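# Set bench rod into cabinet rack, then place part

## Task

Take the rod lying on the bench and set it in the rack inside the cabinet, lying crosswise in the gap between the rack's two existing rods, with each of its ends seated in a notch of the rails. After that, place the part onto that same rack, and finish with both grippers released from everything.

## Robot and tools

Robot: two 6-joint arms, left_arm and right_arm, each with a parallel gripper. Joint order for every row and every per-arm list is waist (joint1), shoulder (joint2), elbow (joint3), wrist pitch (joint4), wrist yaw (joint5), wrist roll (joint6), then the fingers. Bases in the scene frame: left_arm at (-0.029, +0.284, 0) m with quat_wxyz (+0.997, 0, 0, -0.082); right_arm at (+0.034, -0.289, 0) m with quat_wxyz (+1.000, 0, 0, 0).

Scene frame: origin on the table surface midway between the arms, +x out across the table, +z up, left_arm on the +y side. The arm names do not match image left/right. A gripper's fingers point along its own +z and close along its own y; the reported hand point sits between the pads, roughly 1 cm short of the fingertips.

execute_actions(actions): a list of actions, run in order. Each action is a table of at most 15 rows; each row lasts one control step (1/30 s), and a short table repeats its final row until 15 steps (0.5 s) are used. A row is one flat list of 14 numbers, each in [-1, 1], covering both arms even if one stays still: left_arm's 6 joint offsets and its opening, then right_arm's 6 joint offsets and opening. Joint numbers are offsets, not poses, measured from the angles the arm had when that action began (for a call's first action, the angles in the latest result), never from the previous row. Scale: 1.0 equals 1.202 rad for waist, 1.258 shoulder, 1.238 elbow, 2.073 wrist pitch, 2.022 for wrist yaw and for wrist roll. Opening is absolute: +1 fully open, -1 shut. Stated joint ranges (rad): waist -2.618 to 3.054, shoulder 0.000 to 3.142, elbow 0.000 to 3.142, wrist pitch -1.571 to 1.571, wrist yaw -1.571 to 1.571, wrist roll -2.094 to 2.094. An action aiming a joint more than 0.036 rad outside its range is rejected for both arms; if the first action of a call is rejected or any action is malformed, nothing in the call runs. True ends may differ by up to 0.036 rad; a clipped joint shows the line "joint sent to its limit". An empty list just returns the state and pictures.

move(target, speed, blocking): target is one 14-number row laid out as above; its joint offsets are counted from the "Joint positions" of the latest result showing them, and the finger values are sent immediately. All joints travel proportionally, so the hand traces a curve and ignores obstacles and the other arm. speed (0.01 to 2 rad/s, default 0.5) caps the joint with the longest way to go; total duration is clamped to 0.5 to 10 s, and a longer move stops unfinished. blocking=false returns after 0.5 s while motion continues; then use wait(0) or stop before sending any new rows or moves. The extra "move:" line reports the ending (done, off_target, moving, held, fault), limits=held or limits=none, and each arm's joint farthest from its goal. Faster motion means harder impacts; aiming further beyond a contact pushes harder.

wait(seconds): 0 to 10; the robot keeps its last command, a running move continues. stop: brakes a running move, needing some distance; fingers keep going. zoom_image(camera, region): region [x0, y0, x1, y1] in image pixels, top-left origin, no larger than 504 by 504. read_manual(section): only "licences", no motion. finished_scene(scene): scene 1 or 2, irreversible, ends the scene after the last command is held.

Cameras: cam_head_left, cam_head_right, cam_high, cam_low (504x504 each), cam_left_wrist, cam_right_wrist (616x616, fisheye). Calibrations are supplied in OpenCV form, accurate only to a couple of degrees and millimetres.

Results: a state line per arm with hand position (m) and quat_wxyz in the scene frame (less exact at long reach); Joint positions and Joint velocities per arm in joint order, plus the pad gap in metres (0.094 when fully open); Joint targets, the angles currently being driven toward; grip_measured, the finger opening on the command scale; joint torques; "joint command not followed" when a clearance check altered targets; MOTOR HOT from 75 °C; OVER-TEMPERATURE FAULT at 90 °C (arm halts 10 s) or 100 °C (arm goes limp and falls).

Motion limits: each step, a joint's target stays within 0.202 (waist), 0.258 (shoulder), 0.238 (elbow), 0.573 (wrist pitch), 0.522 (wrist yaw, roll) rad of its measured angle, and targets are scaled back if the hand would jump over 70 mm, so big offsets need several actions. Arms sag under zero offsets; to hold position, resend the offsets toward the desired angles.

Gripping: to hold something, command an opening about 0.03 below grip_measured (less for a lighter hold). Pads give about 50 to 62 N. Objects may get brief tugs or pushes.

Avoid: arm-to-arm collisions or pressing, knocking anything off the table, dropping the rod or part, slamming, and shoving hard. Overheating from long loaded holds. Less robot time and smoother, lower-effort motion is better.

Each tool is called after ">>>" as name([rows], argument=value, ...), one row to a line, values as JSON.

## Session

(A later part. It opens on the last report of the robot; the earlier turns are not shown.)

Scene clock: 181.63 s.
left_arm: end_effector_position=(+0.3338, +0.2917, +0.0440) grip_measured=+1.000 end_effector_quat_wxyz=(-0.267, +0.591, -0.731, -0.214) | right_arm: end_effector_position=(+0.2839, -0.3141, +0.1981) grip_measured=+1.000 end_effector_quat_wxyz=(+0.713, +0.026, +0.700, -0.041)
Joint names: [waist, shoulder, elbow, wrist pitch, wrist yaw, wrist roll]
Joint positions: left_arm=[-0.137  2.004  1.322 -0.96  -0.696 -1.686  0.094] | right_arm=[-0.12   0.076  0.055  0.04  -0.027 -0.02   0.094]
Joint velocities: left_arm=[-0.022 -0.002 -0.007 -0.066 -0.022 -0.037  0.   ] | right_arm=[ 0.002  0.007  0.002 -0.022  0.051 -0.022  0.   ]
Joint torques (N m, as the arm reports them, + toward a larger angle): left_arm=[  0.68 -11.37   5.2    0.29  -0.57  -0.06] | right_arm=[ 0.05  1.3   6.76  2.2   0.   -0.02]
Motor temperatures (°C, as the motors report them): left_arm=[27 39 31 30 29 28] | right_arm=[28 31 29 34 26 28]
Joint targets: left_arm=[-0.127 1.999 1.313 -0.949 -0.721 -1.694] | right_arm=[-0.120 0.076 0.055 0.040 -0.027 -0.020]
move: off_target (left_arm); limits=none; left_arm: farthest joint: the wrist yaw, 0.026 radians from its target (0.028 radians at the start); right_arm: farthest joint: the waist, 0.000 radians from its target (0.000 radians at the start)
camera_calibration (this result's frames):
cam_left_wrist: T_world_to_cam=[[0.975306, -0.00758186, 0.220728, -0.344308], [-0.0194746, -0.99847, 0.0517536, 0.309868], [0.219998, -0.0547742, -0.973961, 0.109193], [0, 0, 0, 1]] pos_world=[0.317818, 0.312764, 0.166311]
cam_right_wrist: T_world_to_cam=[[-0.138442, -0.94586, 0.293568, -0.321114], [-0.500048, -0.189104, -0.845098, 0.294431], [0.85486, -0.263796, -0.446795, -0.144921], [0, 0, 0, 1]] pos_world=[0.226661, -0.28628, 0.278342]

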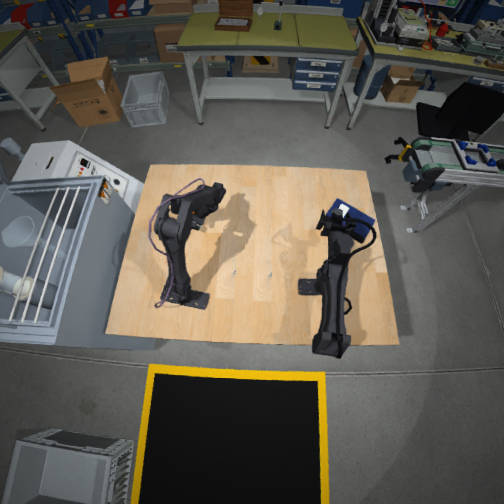

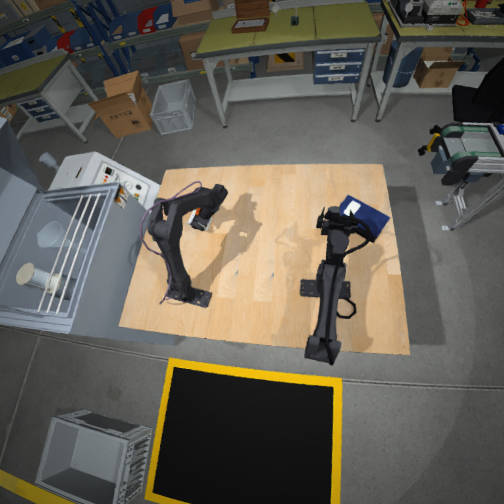

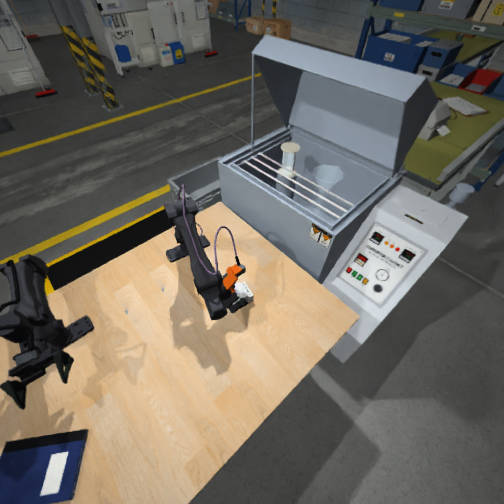

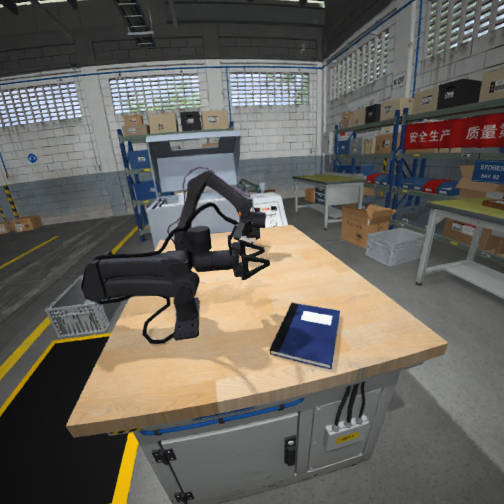

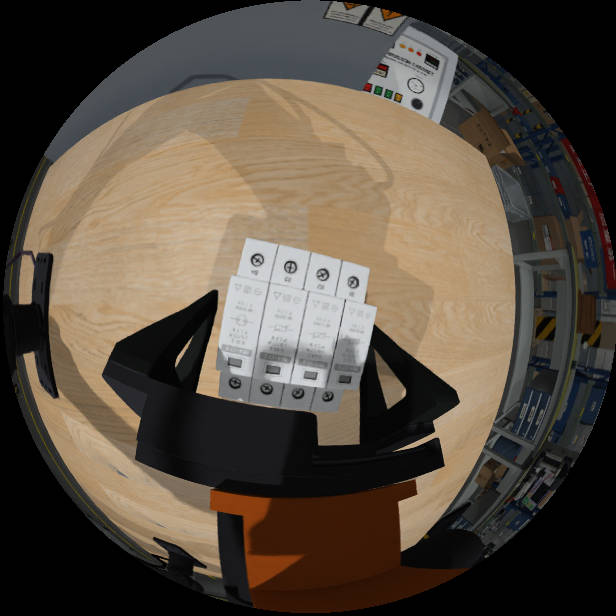

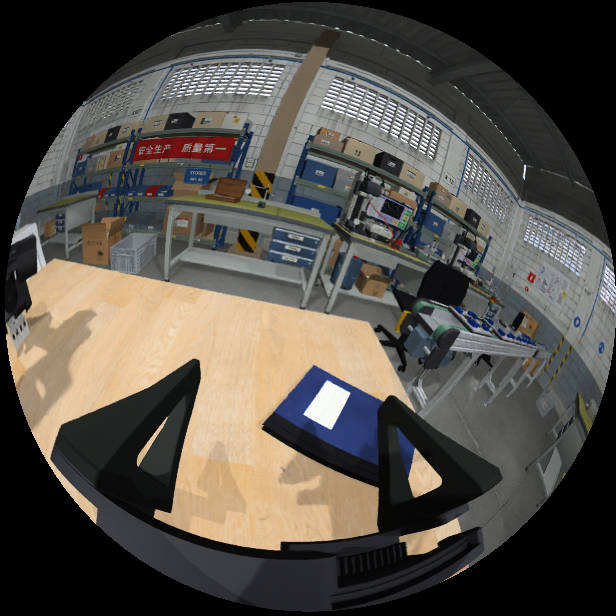

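>>> execute_actions([
  [[0,-0.004,0,0,-0.008,0,0.8,0,0,0,0,0,0,1],[0,-0.004,0,0,-0.008,0,0.7,0,0,0,0,0,0,1],[0,-0.004,0,0,-0.008,0,0.65,0,0,0,0,0,0,1],[0,-0.004,0,0,-0.008,0,0.6,0,0,0,0,0,0,1],[0,-0.004,0,0,-0.008,0,0.56,0,0,0,0,0,0,1],[0,-0.004,0,0,-0.008,0,0.52,0,0,0,0,0,0,1],[0,-0.004,0,0,-0.008,0,0.48,0,0,0,0,0,0,1]],
])

Scene clock: 187.23 s.
left_arm: end_effector_position=(+0.3339, +0.2917, +0.0440) grip_measured=+0.531 end_effector_quat_wxyz=(-0.267, +0.591, -0.731, -0.213) | right_arm: end_effector_position=(+0.2839, -0.3141, +0.1981) grip_measured=+1.000 end_effector_quat_wxyz=(+0.713, +0.026, +0.700, -0.041)
Joint names: [waist, shoulder, elbow, wrist pitch, wrist yaw, wrist roll]
Joint positions: left_arm=[-0.137  2.004  1.322 -0.959 -0.696 -1.687  0.072] | right_arm=[-0.12   0.076  0.055  0.04  -0.027 -0.02   0.094]
Joint velocities: left_arm=[-0.012 -0.027 -0.007 -0.081 -0.037 -0.037 -0.001] | right_arm=[ 0.002 -0.012  0.007  0.037 -0.007 -0.051  0.   ]
Joint torques (N m, as the arm reports them, + toward a larger angle): left_arm=[  0.06 -11.35   5.97   0.16  -0.47   0.  ] | right_arm=[ 0.05  1.3   6.76  2.2  -0.02 -0.03]
Motor temperatures (°C, as the motors report them): left_arm=[27 38 31 30 29 28] | right_arm=[28 31 29 35 26 28]
Joint targets: left_arm=[-0.137 1.999 1.322 -0.960 -0.712 -1.686] | right_arm=[-0.120 0.076 0.055 0.040 -0.027 -0.020]
camera_calibration (this result's frames):
cam_left_wrist: T_world_to_cam=[[0.975175, -0.00726032, 0.221318, -0.344456], [-0.0192143, -0.998467, 0.0519075, 0.309751], [0.220602, -0.0548714, -0.973819, 0.10899], [0, 0, 0, 1]] pos_world=[0.317813, 0.312756, 0.166292]
cam_right_wrist: T_world_to_cam=[[-0.138442, -0.94586, 0.293568, -0.321114], [-0.500048, -0.189104, -0.845098, 0.294431], [0.85486, -0.263796, -0.446795, -0.144921], [0, 0, 0, 1]] pos_world=[0.226661, -0.28628, 0.278342]

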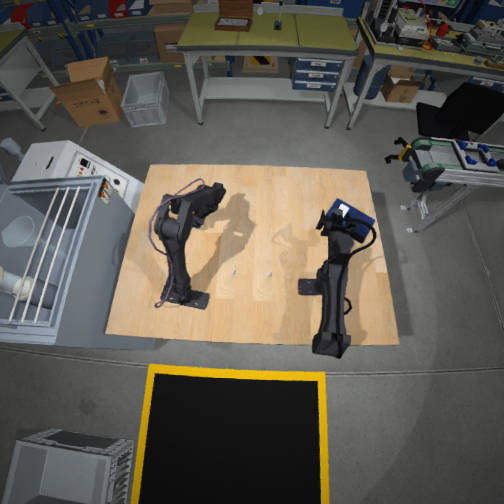

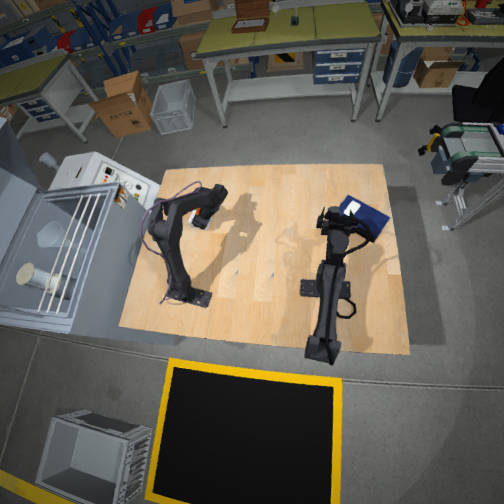

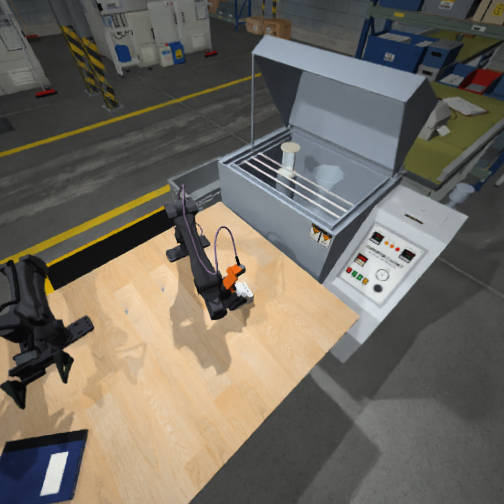

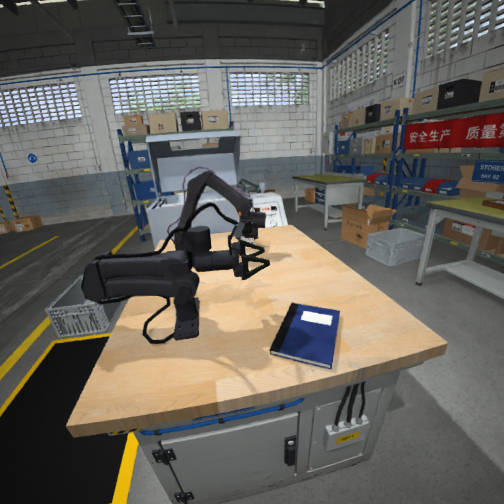

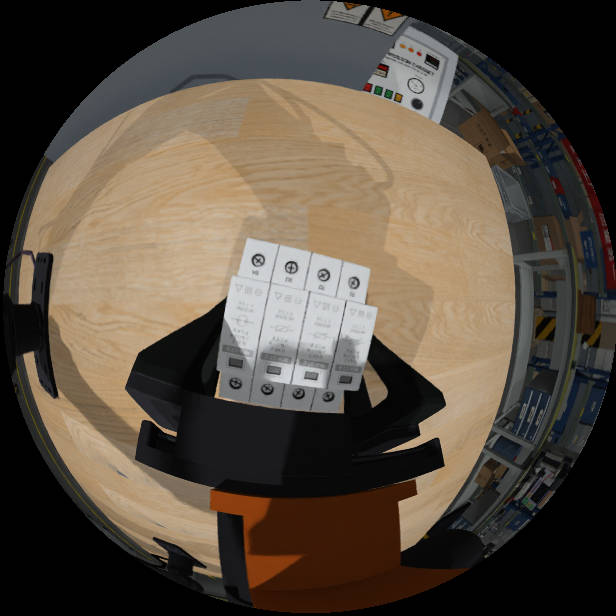

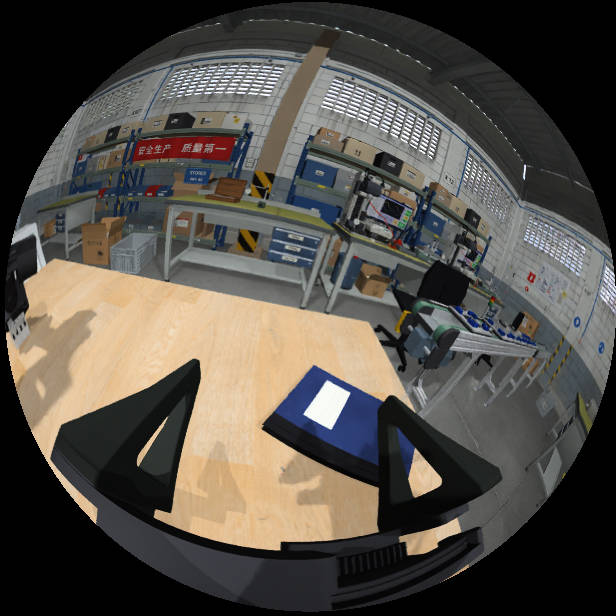

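>>> move(target=[0.6,-0.62,0.18,-0.075,0.1,0.3,0.49,0,0,0,0,0,0,1], speed=0.7)

>>> move(target=[0.97,0,0.04,0.01,0.249,0.535,0.49,0,0,0,0,0,0,1], speed=0.9)

Scene clock: 191.30 s.
left_arm: end_effector_position=(+0.2104, +0.4779, +0.3119) grip_measured=+0.530 end_effector_quat_wxyz=(-0.377, +0.684, -0.617, -0.099) | right_arm: end_effector_position=(+0.2839, -0.3141, +0.1981) grip_measured=+1.000 end_effector_quat_wxyz=(+0.713, +0.026, +0.700, -0.041)
Joint names: [waist, shoulder, elbow, wrist pitch, wrist yaw, wrist roll]
Joint positions: left_arm=[ 0.58   1.237  1.506 -1.163 -0.466 -1.09   0.072] | right_arm=[-0.12   0.076  0.055  0.04  -0.027 -0.02   0.094]
Joint velocities: left_arm=[ 0.007 -0.022 -0.022 -0.037  0.037 -0.007  0.001] | right_arm=[-0.022 -0.042 -0.017  0.007  0.007 -0.022  0.   ]
Joint torques (N m, as the arm reports them, + toward a larger angle): left_arm=[ 0.35 -5.16 10.33  2.09 -0.45  0.09] | right_arm=[ 0.04  1.32  6.74  2.19 -0.01 -0.03]
Motor temperatures (°C, as the motors report them): left_arm=[27 38 31 30 30 28] | right_arm=[28 31 29 35 26 28]
Joint targets: left_arm=[0.584 1.224 1.545 -1.115 -0.494 -1.080] | right_arm=[-0.120 0.076 0.055 0.040 -0.027 -0.020]
move: off_target (left_arm); limits=none; left_arm: farthest joint: the wrist pitch, 0.049 radians from its target (0.155 radians at the start); right_arm: farthest joint: the waist, 0.000 radians from its target (0.000 radians at the start)
camera_calibration (this result's frames):
cam_left_wrist: T_world_to_cam=[[0.801347, 0.155528, 0.577628, -0.434333], [0.111588, -0.987526, 0.111088, 0.428223], [0.5877, -0.0245637, -0.808706, 0.264122], [0, 0, 0, 1]] pos_world=[0.145043, 0.49692, 0.416909]
cam_right_wrist: T_world_to_cam=[[-0.138442, -0.94586, 0.293568, -0.321114], [-0.500048, -0.189104, -0.845098, 0.294431], [0.85486, -0.263796, -0.446795, -0.144921], [0, 0, 0, 1]] pos_world=[0.226661, -0.28628, 0.278342]

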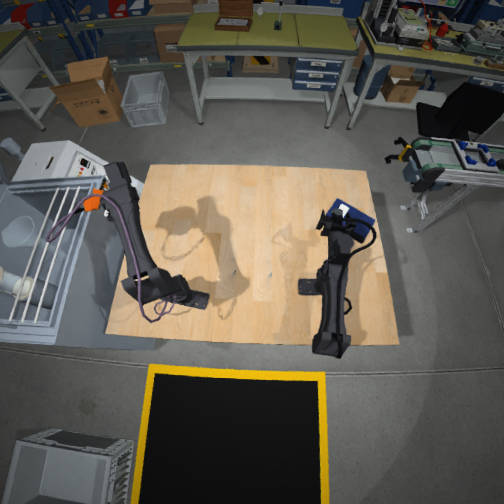

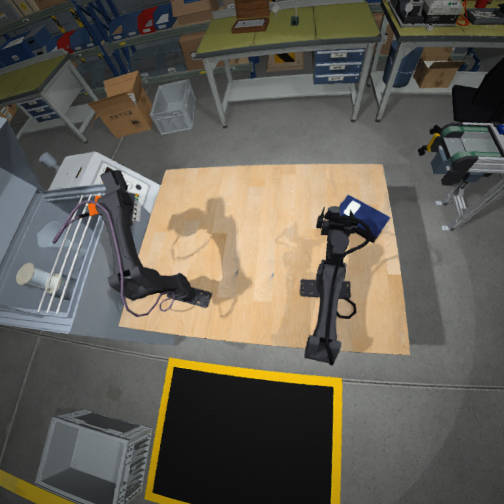

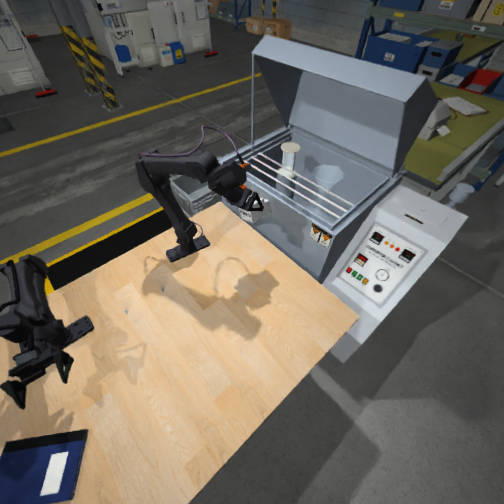

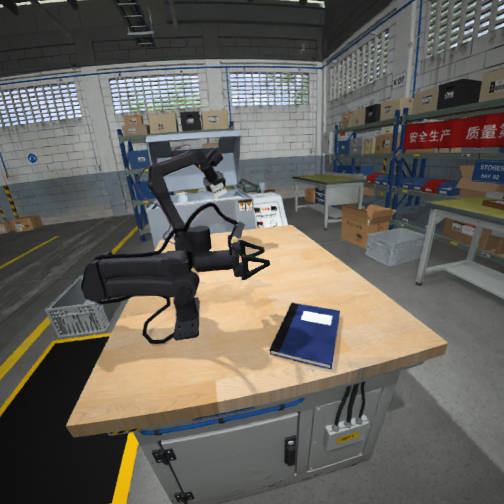

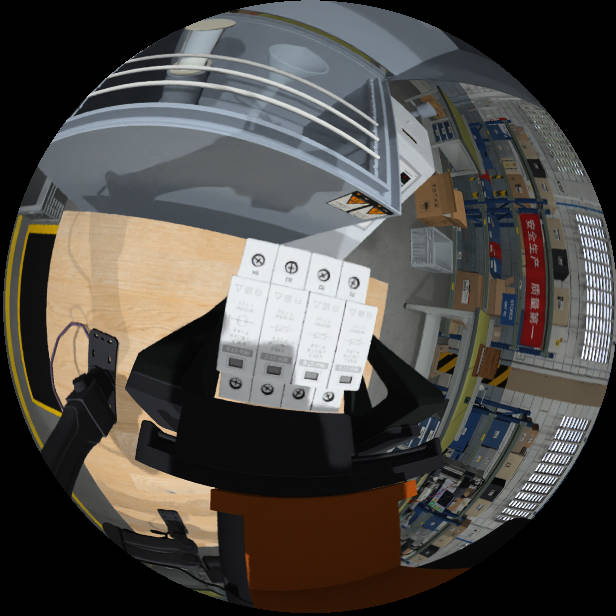

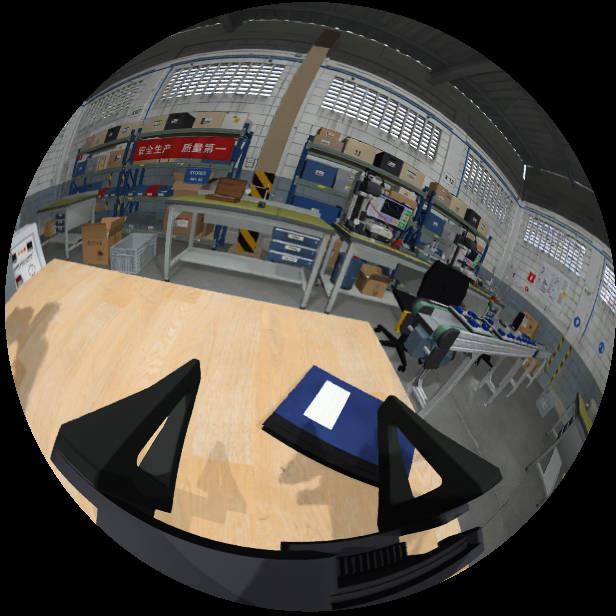

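Scene clock: 193.50 s.
left_arm: end_effector_position=(-0.0265, +0.5877, +0.2879) grip_measured=+0.531 end_effector_quat_wxyz=(-0.228, +0.677, -0.668, -0.207) | right_arm: end_effector_position=(+0.2839, -0.3141, +0.1981) grip_measured=+1.000 end_effector_quat_wxyz=(+0.713, +0.026, +0.700, -0.041)
Joint names: [waist, shoulder, elbow, wrist pitch, wrist yaw, wrist roll]
Joint positions: left_arm=[ 1.74   1.25   1.506 -1.2    0.027 -0.017  0.072] | right_arm=[-0.12   0.076  0.055  0.04  -0.027 -0.02   0.094]
Joint velocities: left_arm=[-0.007 -0.012  0.022 -0.051 -0.066  0.081 -0.001] | right_arm=[-0.007  0.002 -0.002 -0.022  0.022  0.007  0.   ]
Joint torques (N m, as the arm reports them, + toward a larger angle): left_arm=[ 0.42 -5.21 11.23  2.19  0.09  0.05] | right_arm=[ 0.05  1.31  6.75  2.19  0.   -0.03]
Motor temperatures (°C, as the motors report them): left_arm=[27 37 31 30 30 28] | right_arm=[28 30 29 35 26 28]
Joint targets: left_arm=[1.746 1.237 1.555 -1.142 0.038 -0.008] | right_arm=[-0.120 0.076 0.055 0.040 -0.027 -0.020]
move: off_target (left_arm); limits=none; left_arm: farthest joint: the wrist pitch, 0.058 radians from its target (0.021 radians at the start); right_arm: farthest joint: the waist, 0.000 radians from its target (0.000 radians at the start)
camera_calibration (this result's frames):
cam_left_wrist: T_world_to_cam=[[0.948053, 0.21633, 0.233233, -0.180376], [0.190665, -0.973307, 0.127748, 0.55472], [0.254643, -0.0766424, -0.963993, 0.453187], [0, 0, 0, 1]] pos_world=[-0.0501601, 0.613667, 0.408074]
cam_right_wrist: T_world_to_cam=[[-0.138442, -0.94586, 0.293568, -0.321114], [-0.500048, -0.189104, -0.845098, 0.294431], [0.85486, -0.263796, -0.446795, -0.144921], [0, 0, 0, 1]] pos_world=[0.226661, -0.28628, 0.278342]

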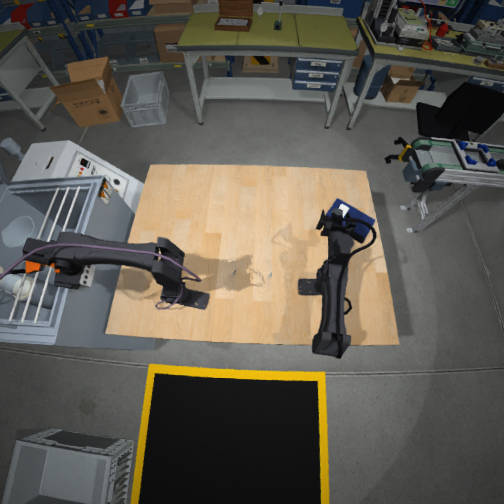

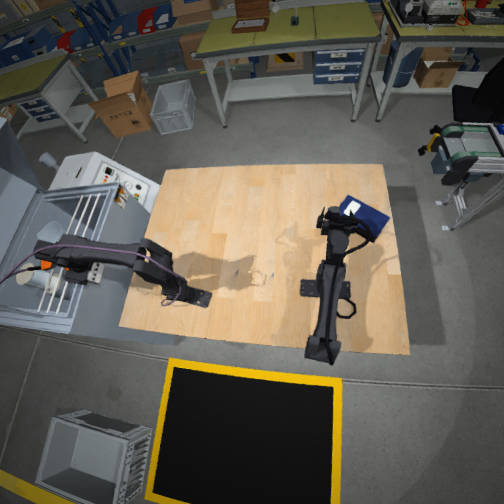

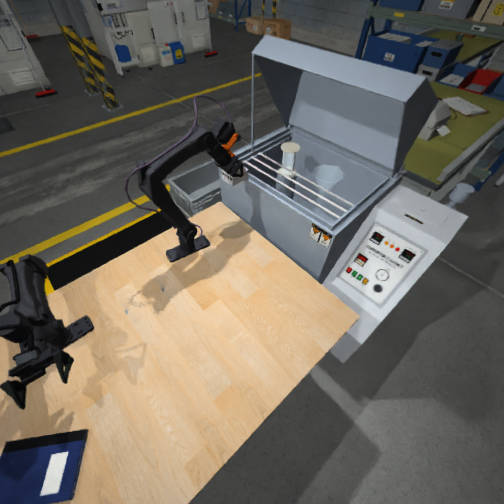

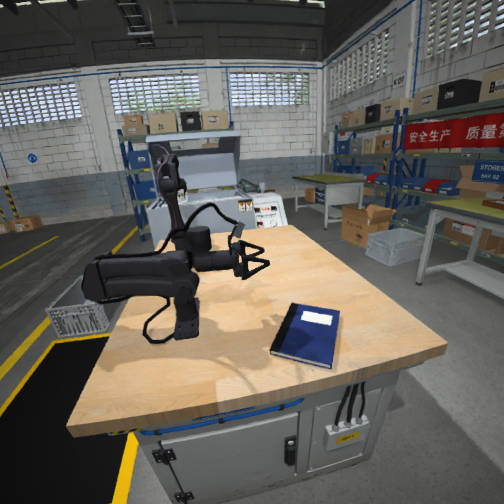

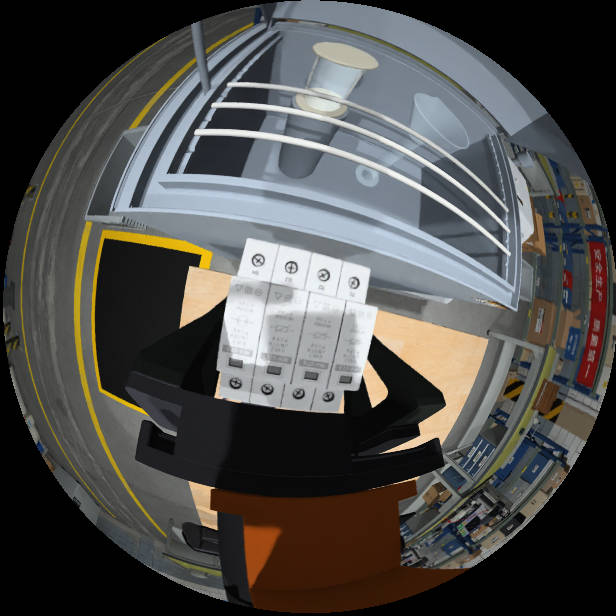

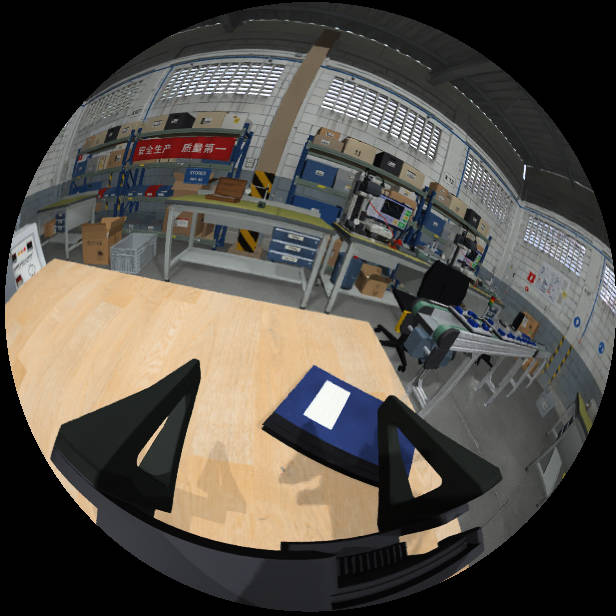

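>>> move(target=[0.028,0.469,0.353,0.228,-0.017,0,0.49,0,0,0,0,0,0,1], speed=0.45)

>>> zoom_image(camera="cam_high", region=[225, 110, 325, 200])

Scene clock: 199.27 s.
left_arm: end_effector_position=(-0.0441, +0.7978, +0.2497) grip_measured=+0.531 end_effector_quat_wxyz=(-0.260, +0.672, -0.643, -0.260) | right_arm: end_effector_position=(+0.2839, -0.3141, +0.1981) grip_measured=+1.000 end_effector_quat_wxyz=(+0.713, +0.026, +0.700, -0.041)
Joint names: [waist, shoulder, elbow, wrist pitch, wrist yaw, wrist roll]
Joint positions: left_arm=[ 1.764  1.878  1.88  -0.821  0.004 -0.017  0.072] | right_arm=[-0.12   0.076  0.055  0.04  -0.027 -0.02   0.094]
Joint velocities: left_arm=[-0.012 -0.012 -0.002  0.022 -0.007  0.037 -0.   ] | right_arm=[ 0.017 -0.002 -0.002 -0.022 -0.051 -0.022  0.   ]
Joint torques (N m, as the arm reports them, + toward a larger angle): left_arm=[  0.69 -15.23  13.14   2.78  -0.11  -0.01] | right_arm=[ 0.02  1.33  6.75  2.2   0.   -0.03]
Motor temperatures (°C, as the motors report them): left_arm=[27 36 32 31 29 28] | right_arm=[28 30 29 35 26 28]
Joint targets: left_arm=[1.774 1.840 1.943 -0.728 -0.007 -0.018] | right_arm=[-0.120 0.076 0.055 0.040 -0.027 -0.020]
move: off_target (left_arm); limits=none; left_arm: farthest joint: the wrist pitch, 0.094 radians from its target (0.473 radians at the start); right_arm: farthest joint: the waist, 0.000 radians from its target (0.000 radians at the start)
camera_calibration (this result's frames):
cam_left_wrist: T_world_to_cam=[[0.944412, 0.22264, 0.241904, -0.20766], [0.229271, -0.973362, 0.000754284, 0.80084], [0.235628, 0.0547493, -0.9703, 0.332781], [0, 0, 0, 1]] pos_world=[-0.0659051, 0.807521, 0.372527]
cam_right_wrist: T_world_to_cam=[[-0.138442, -0.94586, 0.293568, -0.321114], [-0.500048, -0.189104, -0.845098, 0.294431], [0.85486, -0.263796, -0.446795, -0.144921], [0, 0, 0, 1]] pos_world=[0.226661, -0.28628, 0.278342]

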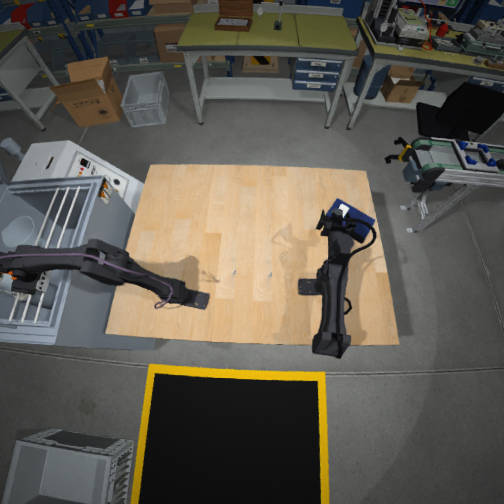

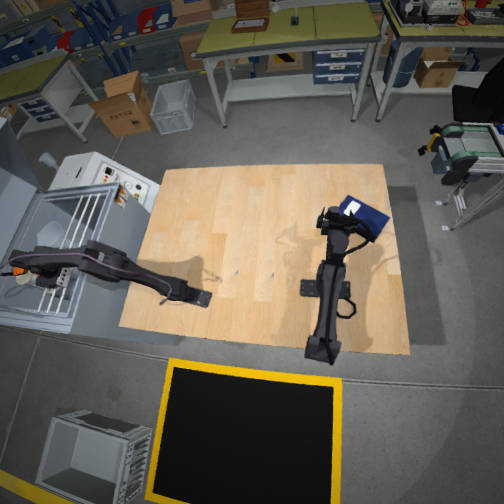

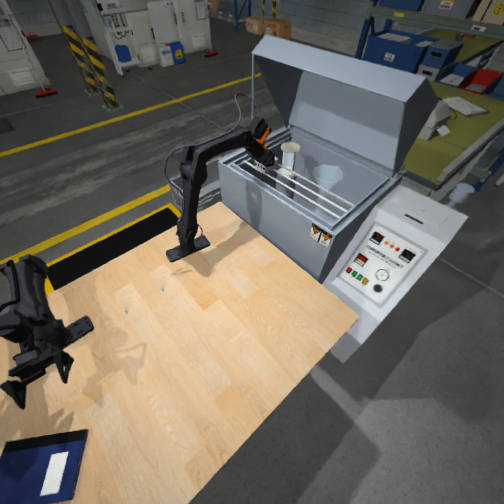

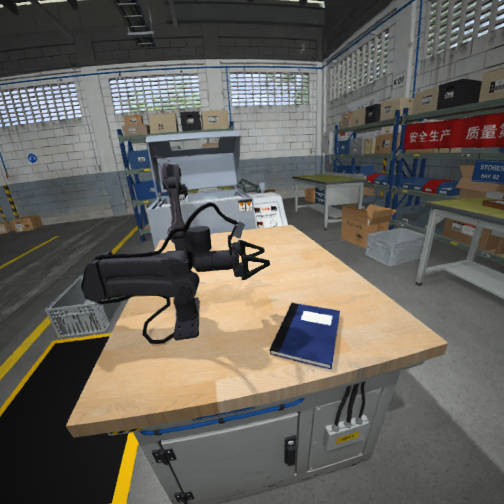

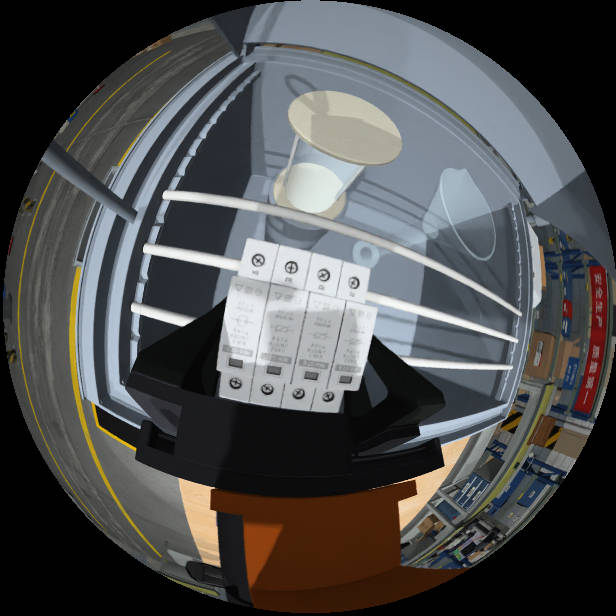

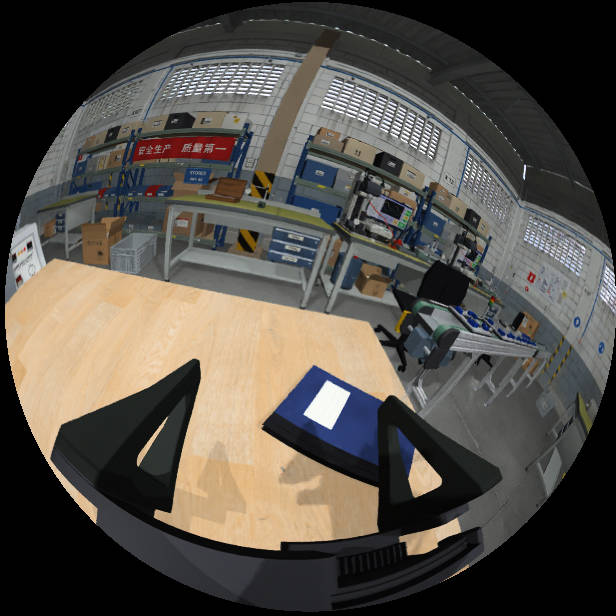

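Region (225, 110, 325, 200) of cam_high's 504x504 image, scaled by 5.040, with more detail than that image has; it fills the top 454 rows of this view, and the rest is white.

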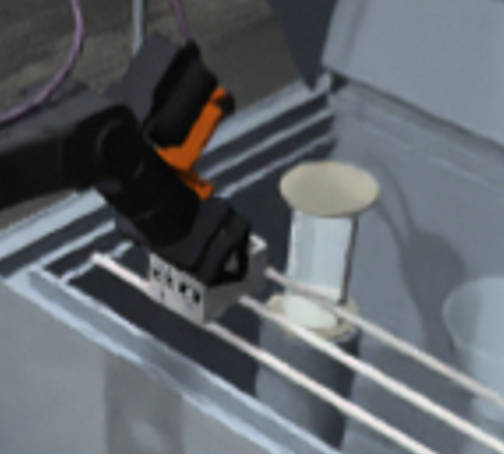

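>>> execute_actions([
  [[0,-0.028,0.055,0.04,0,0,0.49,0,0,0,0,0,0,1],[0,-0.024,0.059,0.04,0,0,0.49,0,0,0,0,0,0,1],[0,-0.02,0.063,0.04,0,0,0.49,0,0,0,0,0,0,1],[0,-0.016,0.067,0.04,0,0,0.49,0,0,0,0,0,0,1],[0,-0.012,0.071,0.04,0,0,0.49,0,0,0,0,0,0,1],[0,-0.008,0.075,0.04,0,0,0.49,0,0,0,0,0,0,1],[0,-0.004,0.079,0.04,0,0,0.49,0,0,0,0,0,0,1],[0,0,0.083,0.04,0,0,0.49,0,0,0,0,0,0,1],[0,0.004,0.085,0.04,0,0,0.49,0,0,0,0,0,0,1],[0,0.008,0.085,0.04,0,0,0.49,0,0,0,0,0,0,1],[0,0.012,0.085,0.04,0,0,0.49,0,0,0,0,0,0,1],[0,0.015,0.085,0.04,0,0,0.49,0,0,0,0,0,0,1]],
])

>>> wait(seconds=0.4)

>>> zoom_image(camera="cam_high", region=[240, 140, 300, 190])

Scene clock: 207.23 s.
left_arm: end_effector_position=(-0.0444, +0.8098, +0.2477) grip_measured=+0.531 end_effector_quat_wxyz=(-0.261, +0.671, -0.642, -0.262) | right_arm: end_effector_position=(+0.2839, -0.3141, +0.1981) grip_measured=+1.000 end_effector_quat_wxyz=(+0.713, +0.026, +0.700, -0.041)
Joint names: [waist, shoulder, elbow, wrist pitch, wrist yaw, wrist roll]
Joint positions: left_arm=[ 1.764  1.923  1.931 -0.82   0.004 -0.017  0.072] | right_arm=[-0.12   0.076  0.055  0.04  -0.027 -0.02   0.094]
Joint velocities: left_arm=[-0.002  0.129 -0.012  0.037 -0.037  0.037 -0.   ] | right_arm=[-0.007  0.002 -0.002  0.007 -0.037  0.007  0.   ]
Joint torques (N m, as the arm reports them, + toward a larger angle): left_arm=[  0.05 -15.31  12.42   2.66  -0.01   0.  ] | right_arm=[ 0.04  1.3   6.76  2.18 -0.01 -0.02]
Motor temperatures (°C, as the motors report them): left_arm=[27 38 34 34 29 28] | right_arm=[28 30 30 35 26 28]
Joint targets: left_arm=[1.764 1.897 1.986 -0.738 0.004 -0.017] | right_arm=[-0.120 0.076 0.055 0.040 -0.027 -0.020]
camera_calibration (this result's frames):
cam_left_wrist: T_world_to_cam=[[0.944447, 0.221438, 0.242868, -0.208805], [0.229271, -0.973354, -0.00410382, 0.813843], [0.235488, 0.0595586, -0.970051, 0.326352], [0, 0, 0, 1]] pos_world=[-0.0662379, 0.818958, 0.37063]
cam_right_wrist: T_world_to_cam=[[-0.138442, -0.94586, 0.293568, -0.321114], [-0.500048, -0.189104, -0.845098, 0.294431], [0.85486, -0.263796, -0.446795, -0.144921], [0, 0, 0, 1]] pos_world=[0.226661, -0.28628, 0.278342]

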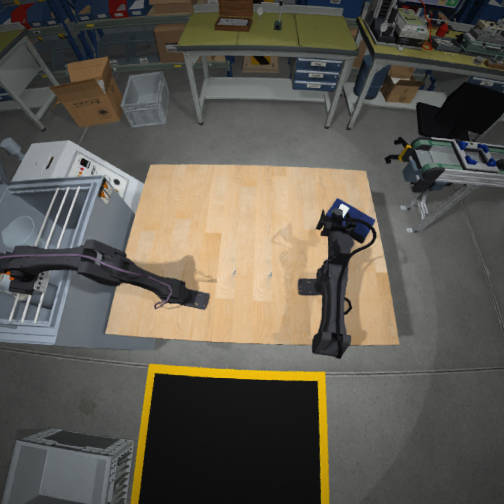

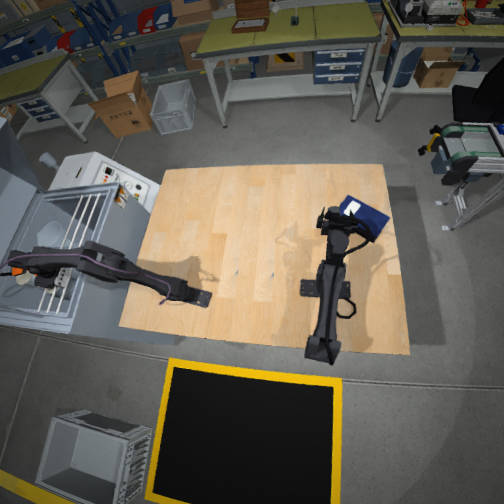

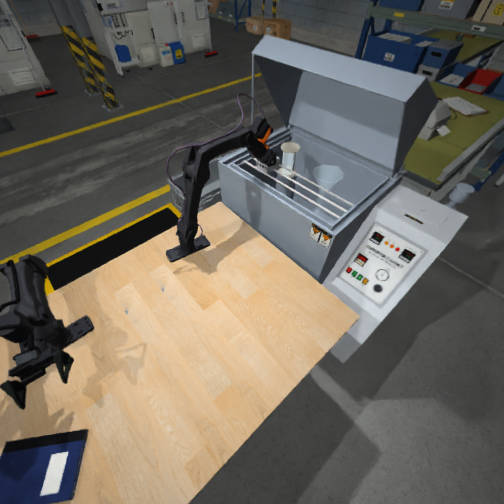

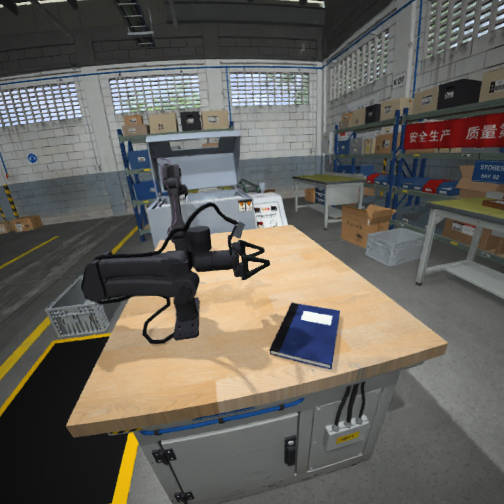

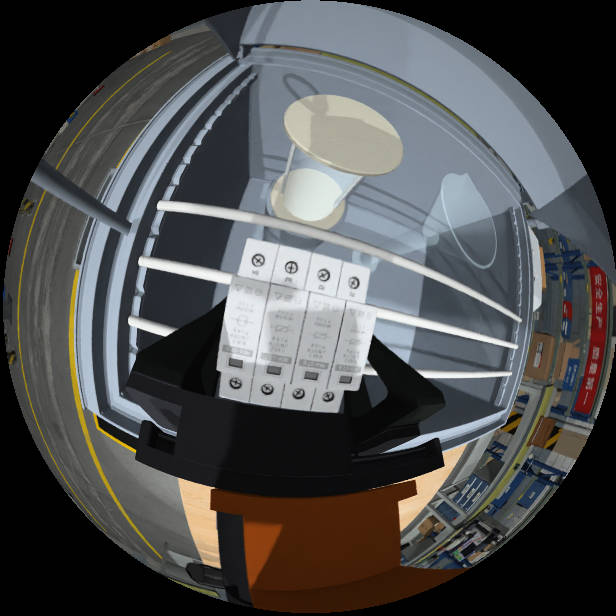

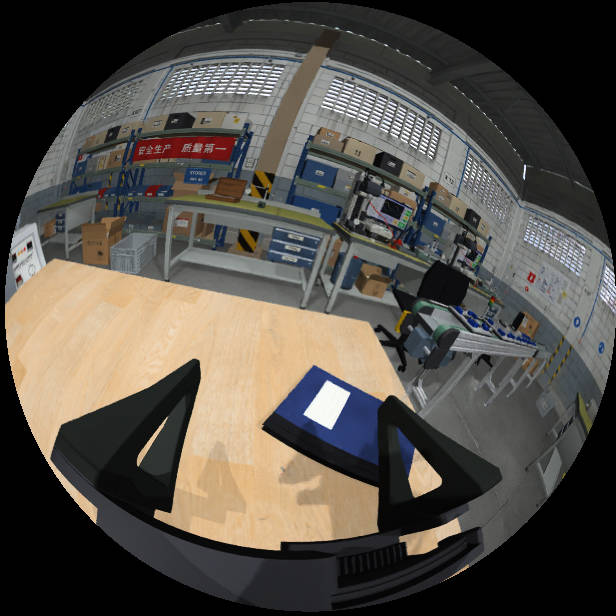

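Scene clock: 207.63 s.
left_arm: end_effector_position=(-0.0444, +0.8110, +0.2431) grip_measured=+0.531 end_effector_quat_wxyz=(-0.258, +0.673, -0.643, -0.259) | right_arm: end_effector_position=(+0.2839, -0.3141, +0.1981) grip_measured=+1.000 end_effector_quat_wxyz=(+0.713, +0.026, +0.700, -0.041)
Joint names: [waist, shoulder, elbow, wrist pitch, wrist yaw, wrist roll]
Joint positions: left_arm=[ 1.764  1.932  1.931 -0.82   0.004 -0.017  0.072] | right_arm=[-0.12   0.076  0.055  0.04  -0.027 -0.02   0.094]
Joint velocities: left_arm=[-0.002  0.002 -0.002  0.037  0.007  0.081 -0.   ] | right_arm=[ 0.022 -0.002  0.012  0.037 -0.007  0.037  0.   ]
Joint torques (N m, as the arm reports them, + toward a larger angle): left_arm=[  0.06 -15.58  12.45   2.66  -0.01  -0.01] | right_arm=[ 0.04  1.33  6.7   2.18 -0.01 -0.03]
Motor temperatures (°C, as the motors report them): left_arm=[27 38 34 34 29 28] | right_arm=[28 30 30 35 26 28]
Joint targets: left_arm=[1.764 1.897 1.986 -0.738 0.004 -0.017] | right_arm=[-0.120 0.076 0.055 0.040 -0.027 -0.020]
wait: 0.40 s; at rest by 0.27 s
camera_calibration (this result's frames):
cam_left_wrist: T_world_to_cam=[[0.944383, 0.223653, 0.241083, -0.209267], [0.229271, -0.97335, 0.00486497, 0.812777], [0.235747, 0.050679, -0.970492, 0.329108], [0, 0, 0, 1]] pos_world=[-0.0663043, 0.821241, 0.365894]
cam_right_wrist: T_world_to_cam=[[-0.138442, -0.94586, 0.293568, -0.321114], [-0.500048, -0.189104, -0.845098, 0.294431], [0.85486, -0.263796, -0.446795, -0.144921], [0, 0, 0, 1]] pos_world=[0.226661, -0.28628, 0.278342]

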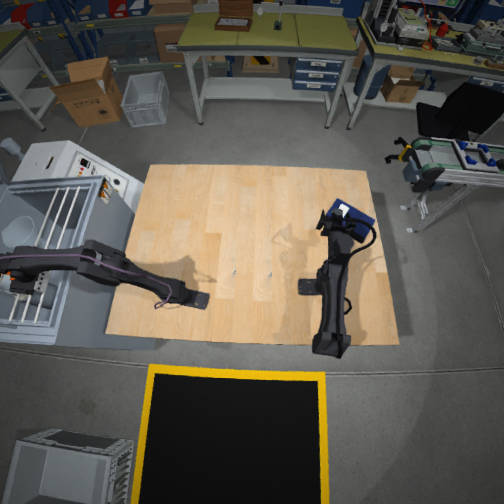

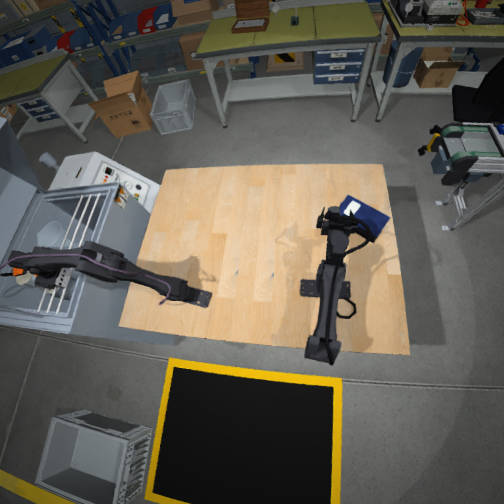

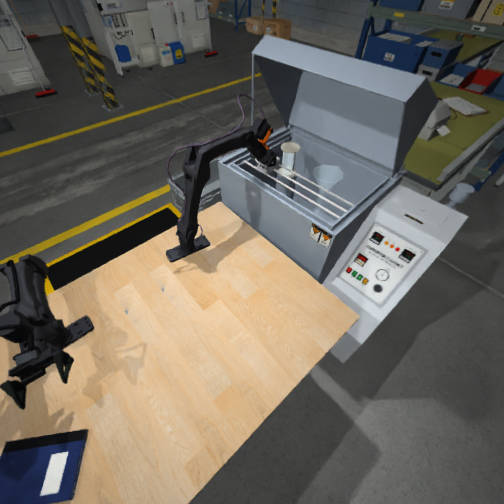

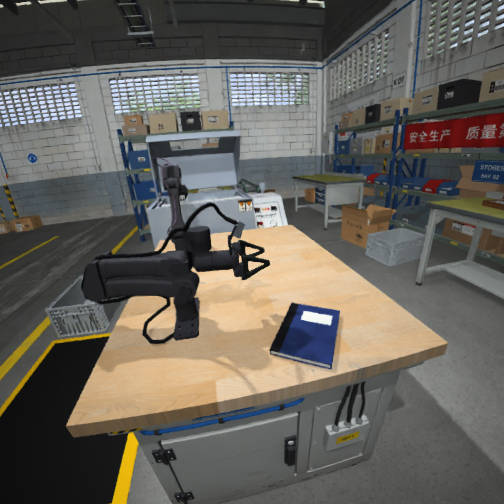

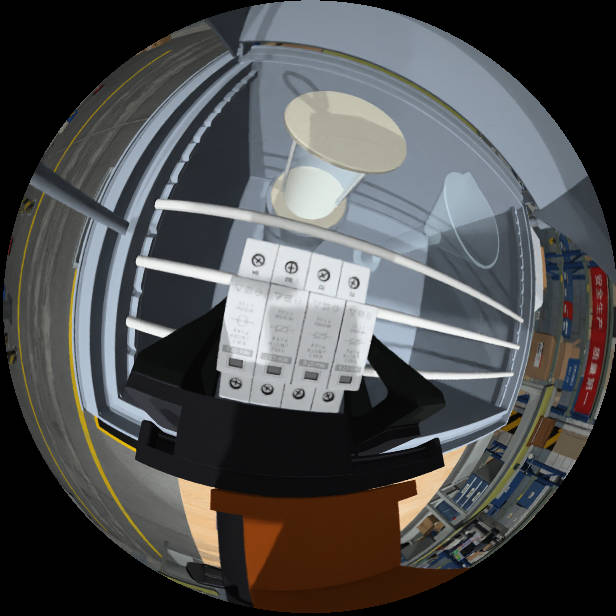

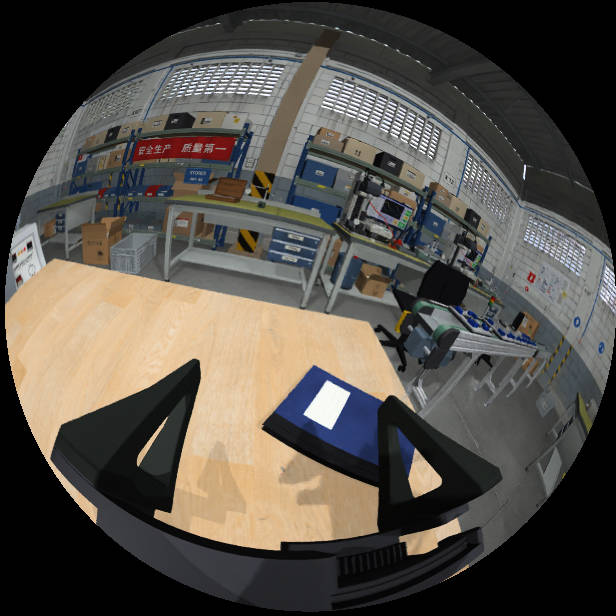

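Region (240, 140, 300, 190) of cam_high's 504x504 image, scaled by 8.400, with more detail than that image has.

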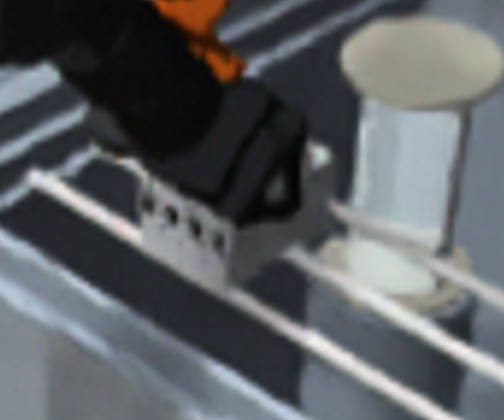

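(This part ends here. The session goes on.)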